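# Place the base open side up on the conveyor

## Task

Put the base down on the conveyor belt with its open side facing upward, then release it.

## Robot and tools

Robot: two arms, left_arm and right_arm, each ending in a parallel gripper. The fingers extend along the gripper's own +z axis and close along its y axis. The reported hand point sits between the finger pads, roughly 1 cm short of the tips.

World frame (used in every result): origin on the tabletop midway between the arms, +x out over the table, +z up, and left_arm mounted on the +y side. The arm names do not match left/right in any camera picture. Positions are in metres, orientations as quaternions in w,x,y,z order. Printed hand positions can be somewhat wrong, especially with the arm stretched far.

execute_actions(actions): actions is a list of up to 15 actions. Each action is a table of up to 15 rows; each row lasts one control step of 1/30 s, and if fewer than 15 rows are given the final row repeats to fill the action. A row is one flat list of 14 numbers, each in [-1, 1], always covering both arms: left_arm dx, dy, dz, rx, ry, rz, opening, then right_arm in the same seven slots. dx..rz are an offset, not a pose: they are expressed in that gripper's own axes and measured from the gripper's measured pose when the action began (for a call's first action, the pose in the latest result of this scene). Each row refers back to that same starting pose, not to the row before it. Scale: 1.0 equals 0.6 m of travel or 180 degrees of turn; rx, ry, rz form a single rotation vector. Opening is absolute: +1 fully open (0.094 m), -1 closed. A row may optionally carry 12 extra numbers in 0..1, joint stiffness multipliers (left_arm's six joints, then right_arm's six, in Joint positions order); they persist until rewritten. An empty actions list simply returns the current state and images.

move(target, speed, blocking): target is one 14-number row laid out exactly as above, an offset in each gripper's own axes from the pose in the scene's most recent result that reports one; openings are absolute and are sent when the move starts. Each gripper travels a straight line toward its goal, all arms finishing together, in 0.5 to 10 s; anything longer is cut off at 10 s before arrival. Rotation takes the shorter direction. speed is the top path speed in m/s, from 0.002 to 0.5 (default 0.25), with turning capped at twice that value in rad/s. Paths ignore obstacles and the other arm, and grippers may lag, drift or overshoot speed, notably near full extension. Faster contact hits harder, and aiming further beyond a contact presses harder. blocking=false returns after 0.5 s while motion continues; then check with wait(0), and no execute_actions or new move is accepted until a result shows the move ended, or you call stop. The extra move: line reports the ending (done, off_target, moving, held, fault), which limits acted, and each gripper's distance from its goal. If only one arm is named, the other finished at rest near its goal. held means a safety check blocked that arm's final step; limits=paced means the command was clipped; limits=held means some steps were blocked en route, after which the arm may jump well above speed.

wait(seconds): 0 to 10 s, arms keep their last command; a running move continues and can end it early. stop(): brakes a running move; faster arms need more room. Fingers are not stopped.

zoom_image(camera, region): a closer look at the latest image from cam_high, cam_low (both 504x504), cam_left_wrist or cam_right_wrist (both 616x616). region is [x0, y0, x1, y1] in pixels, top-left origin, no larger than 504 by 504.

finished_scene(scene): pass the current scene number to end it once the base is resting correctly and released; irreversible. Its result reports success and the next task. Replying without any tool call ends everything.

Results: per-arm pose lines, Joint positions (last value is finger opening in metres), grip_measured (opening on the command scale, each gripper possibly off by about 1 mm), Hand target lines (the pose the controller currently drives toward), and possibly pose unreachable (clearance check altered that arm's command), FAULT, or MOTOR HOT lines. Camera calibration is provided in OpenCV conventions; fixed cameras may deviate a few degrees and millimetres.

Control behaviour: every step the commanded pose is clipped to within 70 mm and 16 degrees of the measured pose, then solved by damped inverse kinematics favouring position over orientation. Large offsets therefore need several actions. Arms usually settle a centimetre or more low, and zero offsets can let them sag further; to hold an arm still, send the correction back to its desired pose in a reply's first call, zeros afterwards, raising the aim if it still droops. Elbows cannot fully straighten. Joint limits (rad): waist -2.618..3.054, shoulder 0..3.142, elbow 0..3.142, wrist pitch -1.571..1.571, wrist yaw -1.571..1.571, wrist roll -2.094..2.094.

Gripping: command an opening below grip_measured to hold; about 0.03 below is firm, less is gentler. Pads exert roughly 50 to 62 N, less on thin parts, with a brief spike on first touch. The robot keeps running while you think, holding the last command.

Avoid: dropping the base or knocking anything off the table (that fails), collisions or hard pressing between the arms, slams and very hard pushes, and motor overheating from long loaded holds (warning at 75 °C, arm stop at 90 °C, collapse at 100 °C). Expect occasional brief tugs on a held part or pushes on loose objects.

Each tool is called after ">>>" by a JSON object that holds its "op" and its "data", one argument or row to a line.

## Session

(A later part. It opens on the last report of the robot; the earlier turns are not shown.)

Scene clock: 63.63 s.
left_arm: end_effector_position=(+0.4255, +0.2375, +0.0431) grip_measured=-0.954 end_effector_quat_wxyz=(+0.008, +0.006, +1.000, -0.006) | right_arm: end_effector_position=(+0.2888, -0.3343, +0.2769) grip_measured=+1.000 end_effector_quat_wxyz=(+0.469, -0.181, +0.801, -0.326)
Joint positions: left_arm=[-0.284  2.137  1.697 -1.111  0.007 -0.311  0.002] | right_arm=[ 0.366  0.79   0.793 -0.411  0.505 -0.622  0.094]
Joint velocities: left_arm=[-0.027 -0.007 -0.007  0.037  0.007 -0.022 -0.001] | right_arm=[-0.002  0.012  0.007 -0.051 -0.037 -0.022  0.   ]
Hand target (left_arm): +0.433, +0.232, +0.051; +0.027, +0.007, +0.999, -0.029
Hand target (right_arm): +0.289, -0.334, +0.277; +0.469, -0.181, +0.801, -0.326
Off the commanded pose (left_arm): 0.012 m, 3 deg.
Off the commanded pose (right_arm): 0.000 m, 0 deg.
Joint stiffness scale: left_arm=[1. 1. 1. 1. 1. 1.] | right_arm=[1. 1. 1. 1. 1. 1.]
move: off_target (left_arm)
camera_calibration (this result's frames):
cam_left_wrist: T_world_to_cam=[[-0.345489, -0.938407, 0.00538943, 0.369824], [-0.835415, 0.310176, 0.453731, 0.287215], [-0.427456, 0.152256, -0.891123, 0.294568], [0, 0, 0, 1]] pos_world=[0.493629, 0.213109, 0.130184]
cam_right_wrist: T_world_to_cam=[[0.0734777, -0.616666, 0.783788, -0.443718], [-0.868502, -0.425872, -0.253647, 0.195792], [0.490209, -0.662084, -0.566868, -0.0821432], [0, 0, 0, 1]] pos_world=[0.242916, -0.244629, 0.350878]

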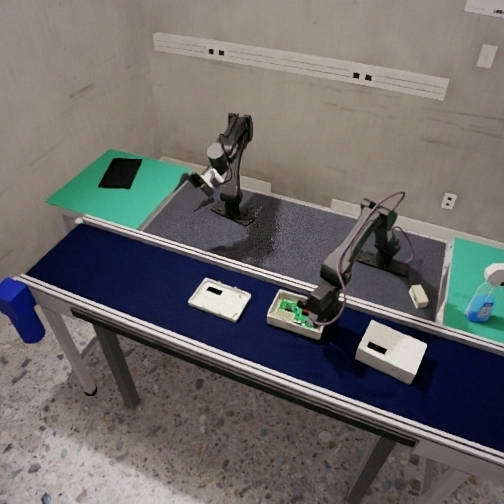

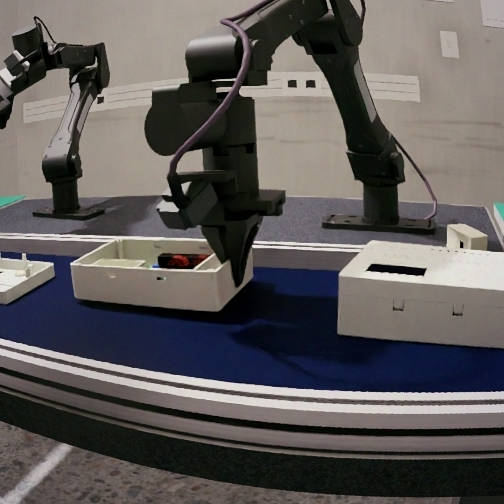

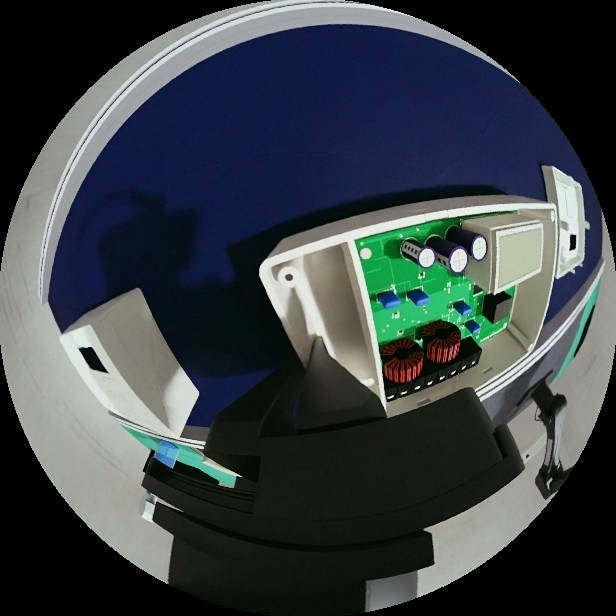

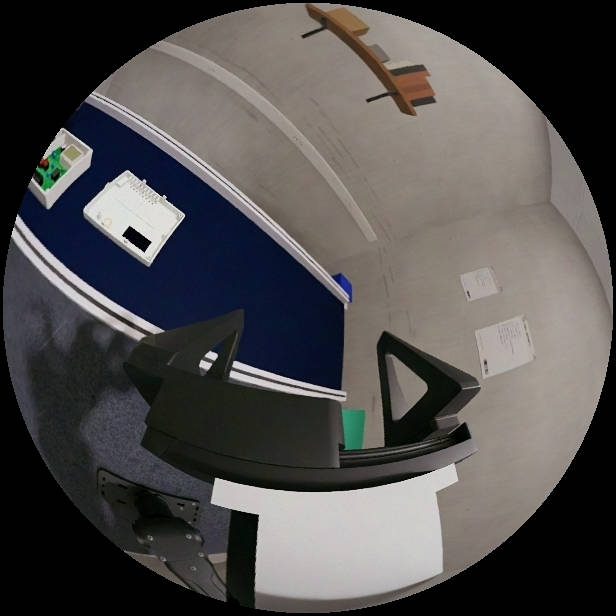

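>>> {"op": "execute_actions", "data": {
  "actions": [
    [[-0.012,-0.009,-0.011,0.014,-0.011,0,-1,0,0,0,0,0,0,1],[-0.012,-0.009,-0.009,0.014,-0.010,0,-1,0,0,0,0,0,0,1],[-0.012,-0.009,-0.007,0.014,-0.010,0,-1,0,0,0,0,0,0,1],[-0.012,-0.009,-0.005,0.014,-0.009,0,-1,0,0,0,0,0,0,1],[-0.012,-0.009,-0.003,0.014,-0.009,0,-1,0,0,0,0,0,0,1],[-0.012,-0.009,-0.001,0.014,-0.008,0,-1,0,0,0,0,0,0,1],[-0.012,-0.009,0.001,0.014,-0.008,0,-1,0,0,0,0,0,0,1],[-0.012,-0.009,0.003,0.013,-0.008,0,-1,0,0,0,0,0,0,1],[-0.012,-0.009,0.005,0.013,-0.008,0,-1,0,0,0,0,0,0,1],[-0.012,-0.009,0.007,0.012,-0.008,0,-1,0,0,0,0,0,0,1],[-0.012,-0.009,0.009,0.012,-0.008,0,-1,0,0,0,0,0,0,1],[-0.012,-0.009,0.011,0.011,-0.008,0,-1,0,0,0,0,0,0,1],[-0.012,-0.009,0.013,0.011,-0.008,0,-1,0,0,0,0,0,0,1],[-0.012,-0.009,0.014,0.010,-0.008,0,-1,0,0,0,0,0,0,1],[-0.012,-0.009,0.015,0.010,-0.008,0,-1,0,0,0,0,0,0,1]]
  ]
}}

>>> {"op": "wait", "data": {
  "seconds": 0.3
}}

Scene clock: 69.70 s.
left_arm: end_effector_position=(+0.4264, +0.2365, +0.0351) grip_measured=-0.954 end_effector_quat_wxyz=(+0.007, +0.006, +1.000, -0.008) | right_arm: end_effector_position=(+0.2888, -0.3343, +0.2769) grip_measured=+1.000 end_effector_quat_wxyz=(+0.469, -0.181, +0.801, -0.326)
Joint positions: left_arm=[-0.284  2.149  1.684 -1.088  0.011 -0.311  0.002] | right_arm=[ 0.366  0.79   0.793 -0.411  0.505 -0.622  0.094]
Joint velocities: left_arm=[-0.012 -0.007  0.002 -0.007  0.037  0.022  0.   ] | right_arm=[-0.002 -0.012 -0.022 -0.037 -0.007 -0.007  0.   ]
Hand target (left_arm): +0.433, +0.232, +0.035; +0.020, +0.007, +1.000, -0.022
Hand target (right_arm): +0.289, -0.334, +0.277; +0.469, -0.181, +0.801, -0.326
Off the commanded pose (left_arm): 0.008 m, 2 deg.
Off the commanded pose (right_arm): 0.000 m, 0 deg.
Joint stiffness scale: left_arm=[1. 1. 1. 1. 1. 1.] | right_arm=[1. 1. 1. 1. 1. 1.]
camera_calibration (this result's frames):
cam_left_wrist: T_world_to_cam=[[-0.34554, -0.938359, 0.0092355, 0.369098], [-0.83435, 0.311714, 0.454637, 0.291038], [-0.429491, 0.149389, -0.890629, 0.289592], [0, 0, 0, 1]] pos_world=[0.494743, 0.212363, 0.122194]
cam_right_wrist: T_world_to_cam=[[0.0734777, -0.616666, 0.783788, -0.443718], [-0.868502, -0.425872, -0.253647, 0.195792], [0.490209, -0.662084, -0.566868, -0.0821432], [0, 0, 0, 1]] pos_world=[0.242916, -0.244629, 0.350878]

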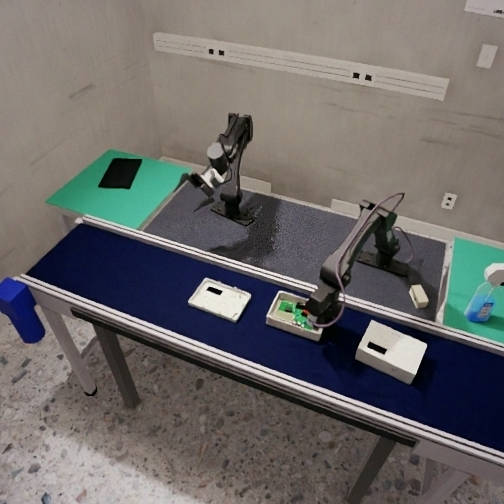

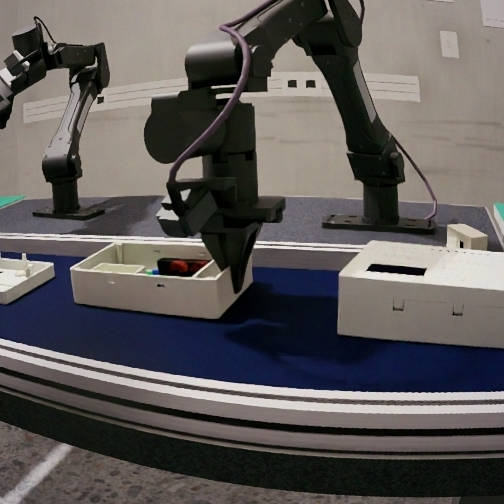

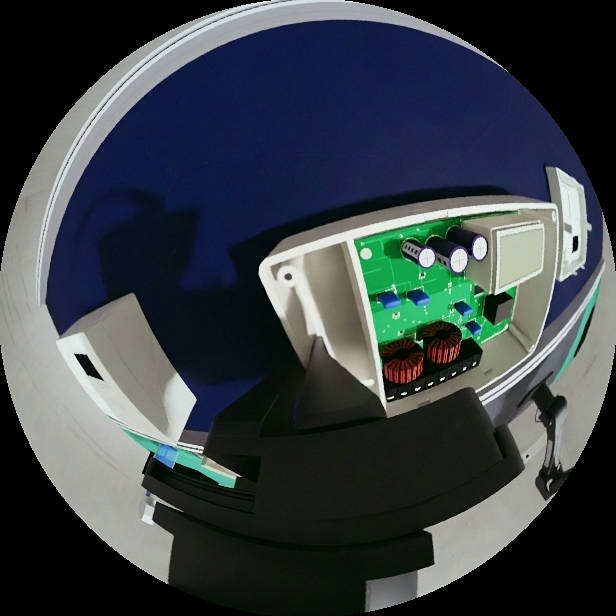

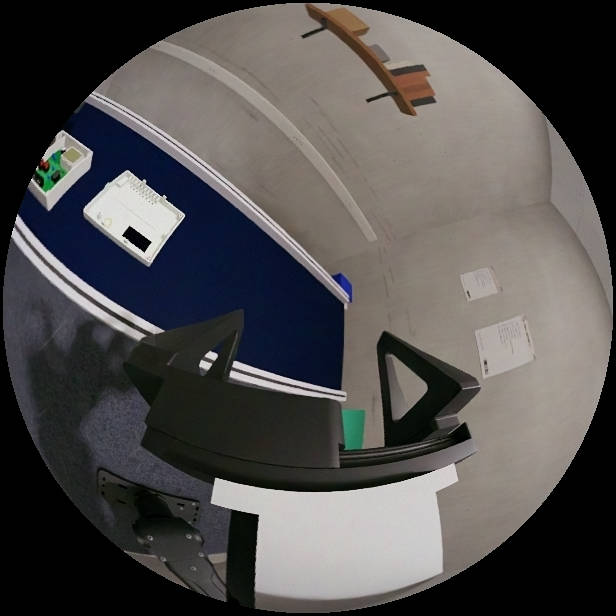

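Scene clock: 70.00 s.
left_arm: end_effector_position=(+0.4264, +0.2363, +0.0352) grip_measured=-0.954 end_effector_quat_wxyz=(+0.007, +0.006, +1.000, -0.009) | right_arm: end_effector_position=(+0.2888, -0.3343, +0.2769) grip_measured=+1.000 end_effector_quat_wxyz=(+0.469, -0.181, +0.801, -0.326)
Joint positions: left_arm=[-0.284  2.149  1.684 -1.087  0.012 -0.311  0.002] | right_arm=[ 0.366  0.79   0.793 -0.411  0.505 -0.622  0.094]
Joint velocities: left_arm=[ 0.017  0.012  0.002  0.022  0.007 -0.007  0.001] | right_arm=[-0.012 -0.002  0.012  0.022 -0.007  0.022  0.   ]
Hand target (left_arm): +0.433, +0.232, +0.035; +0.020, +0.007, +1.000, -0.022
Hand target (right_arm): +0.289, -0.334, +0.277; +0.469, -0.181, +0.801, -0.326
Off the commanded pose (left_arm): 0.008 m, 2 deg.
Off the commanded pose (right_arm): 0.000 m, 0 deg.
Joint stiffness scale: left_arm=[1. 1. 1. 1. 1. 1.] | right_arm=[1. 1. 1. 1. 1. 1.]
wait: 0.30 s; at rest by 0.17 s
camera_calibration (this result's frames):
cam_left_wrist: T_world_to_cam=[[-0.34556, -0.938339, 0.0103679, 0.368861], [-0.834342, 0.31228, 0.454262, 0.291003], [-0.42949, 0.148324, -0.890808, 0.289897], [0, 0, 0, 1]] pos_world=[0.494767, 0.212243, 0.122227]
cam_right_wrist: T_world_to_cam=[[0.0734777, -0.616666, 0.783788, -0.443718], [-0.868502, -0.425872, -0.253647, 0.195792], [0.490209, -0.662084, -0.566868, -0.0821432], [0, 0, 0, 1]] pos_world=[0.242916, -0.244629, 0.350878]

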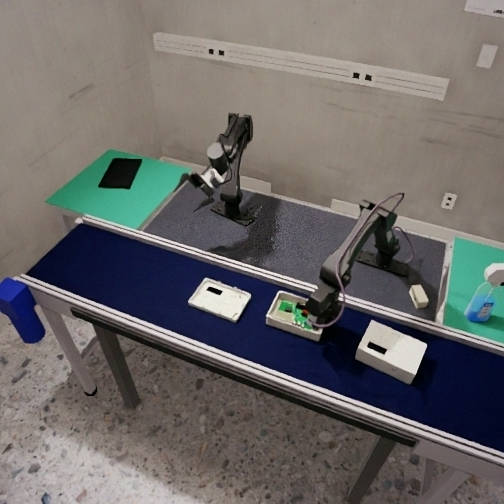

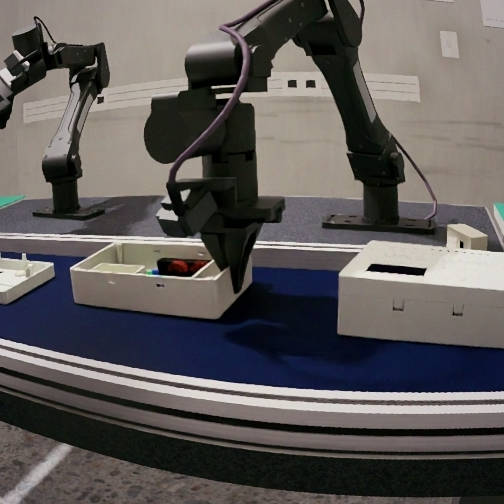

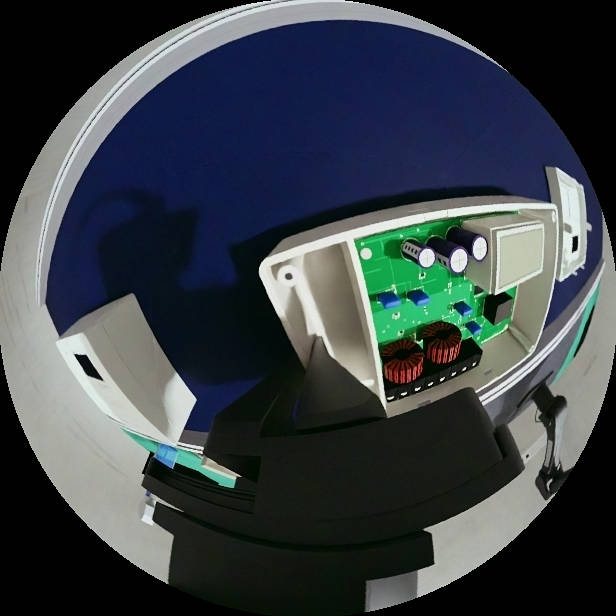

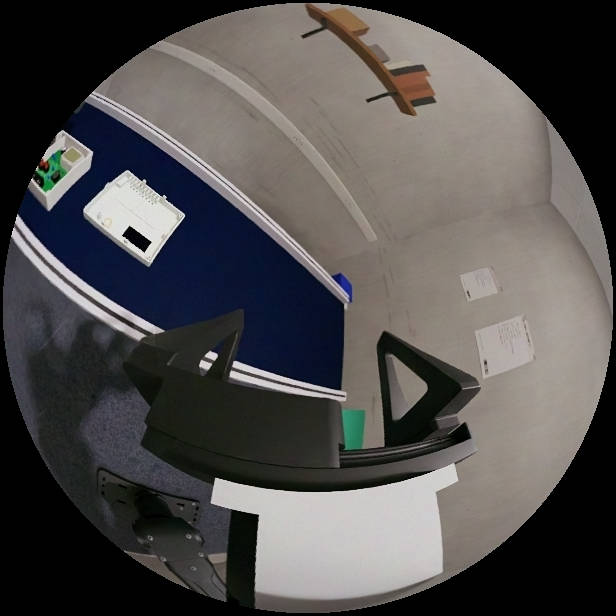

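In contact. Release and retreat.

>>> {"op": "execute_actions", "data": {
  "actions": [
    [[-0.005,0,-0.012,0,-0.008,0,-0.55,0,0,0,0,0,0,1]]
  ]
}}

>>> {"op": "move", "data": {
  "target": [0,0,-0.12,0,0,0,-0.55,0,0,0,0,0,0,1],
  "speed": 0.18
}}

Scene clock: 72.77 s.
left_arm: end_effector_position=(+0.4265, +0.2363, +0.0352) grip_measured=-0.553 end_effector_quat_wxyz=(+0.007, +0.006, +1.000, -0.008) | right_arm: end_effector_position=(+0.2888, -0.3343, +0.2769) grip_measured=+1.000 end_effector_quat_wxyz=(+0.469, -0.181, +0.801, -0.326)
Joint positions: left_arm=[-0.284  2.149  1.684 -1.087  0.012 -0.311  0.021] | right_arm=[ 0.366  0.79   0.793 -0.411  0.505 -0.622  0.094]
Joint velocities: left_arm=[-0.002 -0.002  0.002 -0.022  0.007 -0.037 -0.001] | right_arm=[-0.012  0.002 -0.012  0.007  0.022 -0.095  0.   ]
Hand target (left_arm): +0.429, +0.236, +0.042; +0.020, +0.006, +1.000, -0.009
Hand target (right_arm): +0.289, -0.334, +0.277; +0.469, -0.181, +0.801, -0.326
Off the commanded pose (left_arm): 0.008 m, 1 deg.
Off the commanded pose (right_arm): 0.000 m, 0 deg.
Joint stiffness scale: left_arm=[1. 1. 1. 1. 1. 1.] | right_arm=[1. 1. 1. 1. 1. 1.]
camera_calibration (this result's frames):
cam_left_wrist: T_world_to_cam=[[-0.345554, -0.938346, 0.00998668, 0.368941], [-0.8344, 0.31211, 0.454274, 0.291065], [-0.429383, 0.148643, -0.890806, 0.289775], [0, 0, 0, 1]] pos_world=[0.494778, 0.212277, 0.122226]
cam_right_wrist: T_world_to_cam=[[0.0734777, -0.616666, 0.783788, -0.443718], [-0.868502, -0.425872, -0.253647, 0.195792], [0.490209, -0.662084, -0.566868, -0.0821432], [0, 0, 0, 1]] pos_world=[0.242916, -0.244629, 0.350878]

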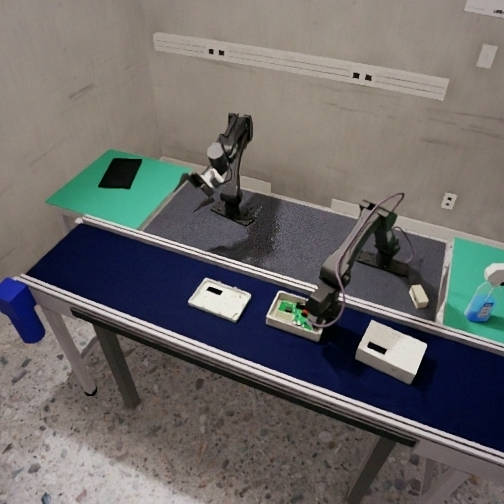

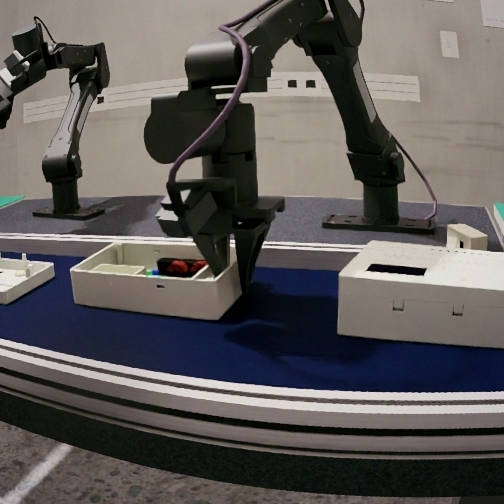

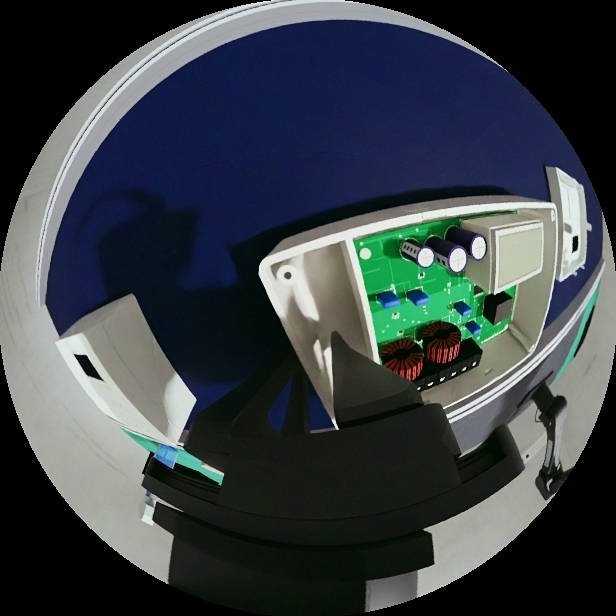

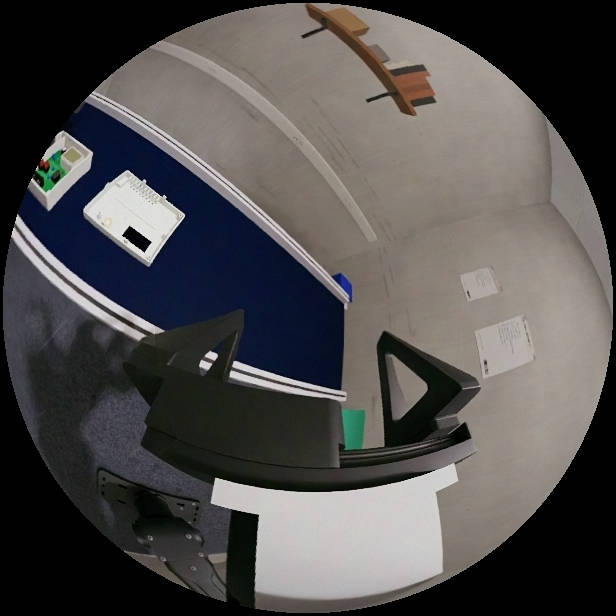

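Scene clock: 73.87 s.
left_arm: end_effector_position=(+0.4221, +0.2378, +0.0976) grip_measured=-0.553 end_effector_quat_wxyz=(-0.002, +0.006, +1.000, -0.005) | right_arm: end_effector_position=(+0.2888, -0.3343, +0.2769) grip_measured=+1.000 end_effector_quat_wxyz=(+0.469, -0.181, +0.801, -0.326)
Joint positions: left_arm=[-0.284  2.121  1.89  -1.34   0.012 -0.311  0.021] | right_arm=[ 0.366  0.79   0.793 -0.411  0.505 -0.622  0.094]
Joint velocities: left_arm=[-0.002 -0.022  0.012 -0.081  0.051 -0.037  0.   ] | right_arm=[-0.002 -0.007 -0.007 -0.037 -0.037 -0.007  0.   ]
Hand target (left_arm): +0.424, +0.237, +0.107; +0.007, +0.006, +1.000, -0.008
Hand target (right_arm): +0.289, -0.334, +0.277; +0.469, -0.181, +0.801, -0.326
Off the commanded pose (left_arm): 0.010 m, 1 deg.
Off the commanded pose (right_arm): 0.000 m, 0 deg.
Joint stiffness scale: left_arm=[1. 1. 1. 1. 1. 1.] | right_arm=[1. 1. 1. 1. 1. 1.]
move: done
camera_calibration (this result's frames):
cam_left_wrist: T_world_to_cam=[[-0.345372, -0.938407, 0.0105375, 0.368065], [-0.826201, 0.309363, 0.470836, 0.254151], [-0.445095, 0.153908, -0.882158, 0.347844], [0, 0, 0, 1]] pos_world=[0.491923, 0.213233, 0.183312]
cam_right_wrist: T_world_to_cam=[[0.0734777, -0.616666, 0.783788, -0.443718], [-0.868502, -0.425872, -0.253647, 0.195792], [0.490209, -0.662084, -0.566868, -0.0821432], [0, 0, 0, 1]] pos_world=[0.242916, -0.244629, 0.350878]

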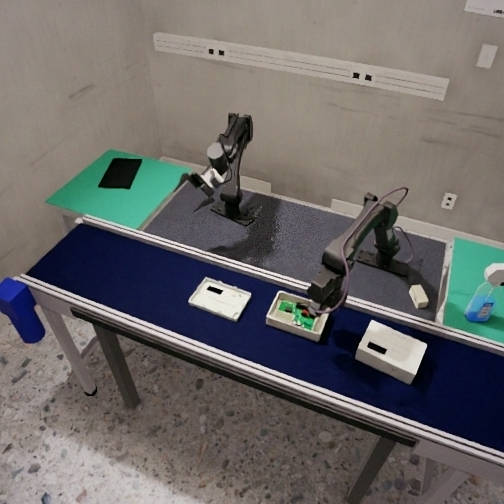

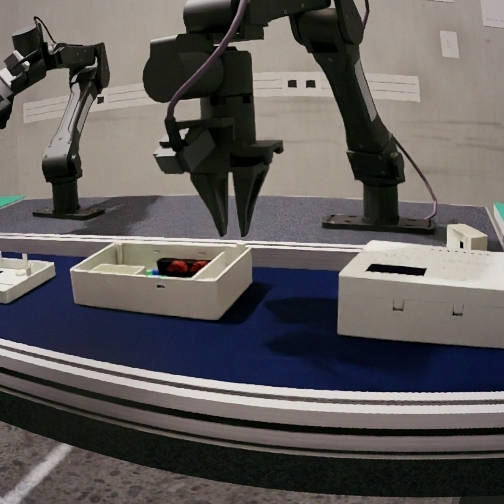

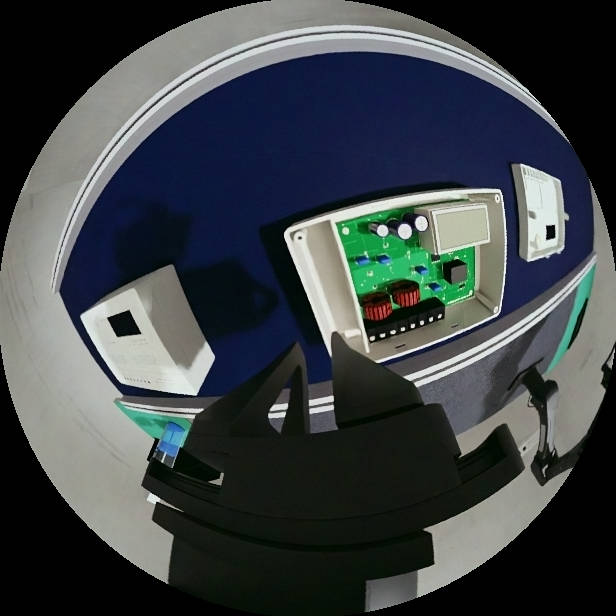

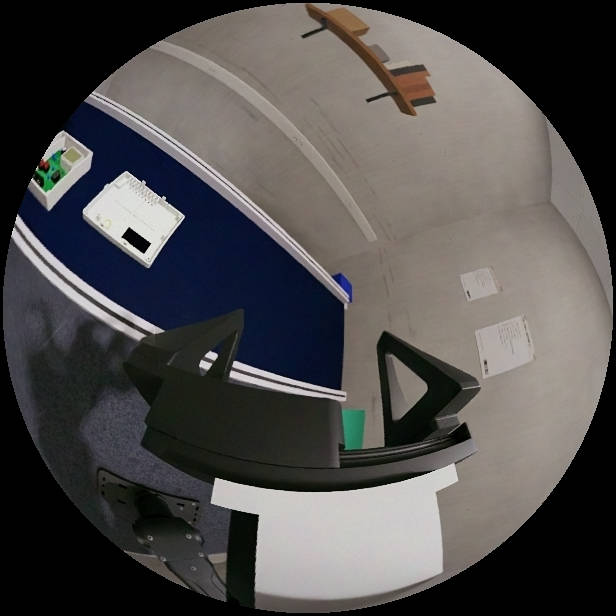

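>>> {"op": "finished_scene", "data": {
  "scene": 2
}}

The scene is finished: the task was done.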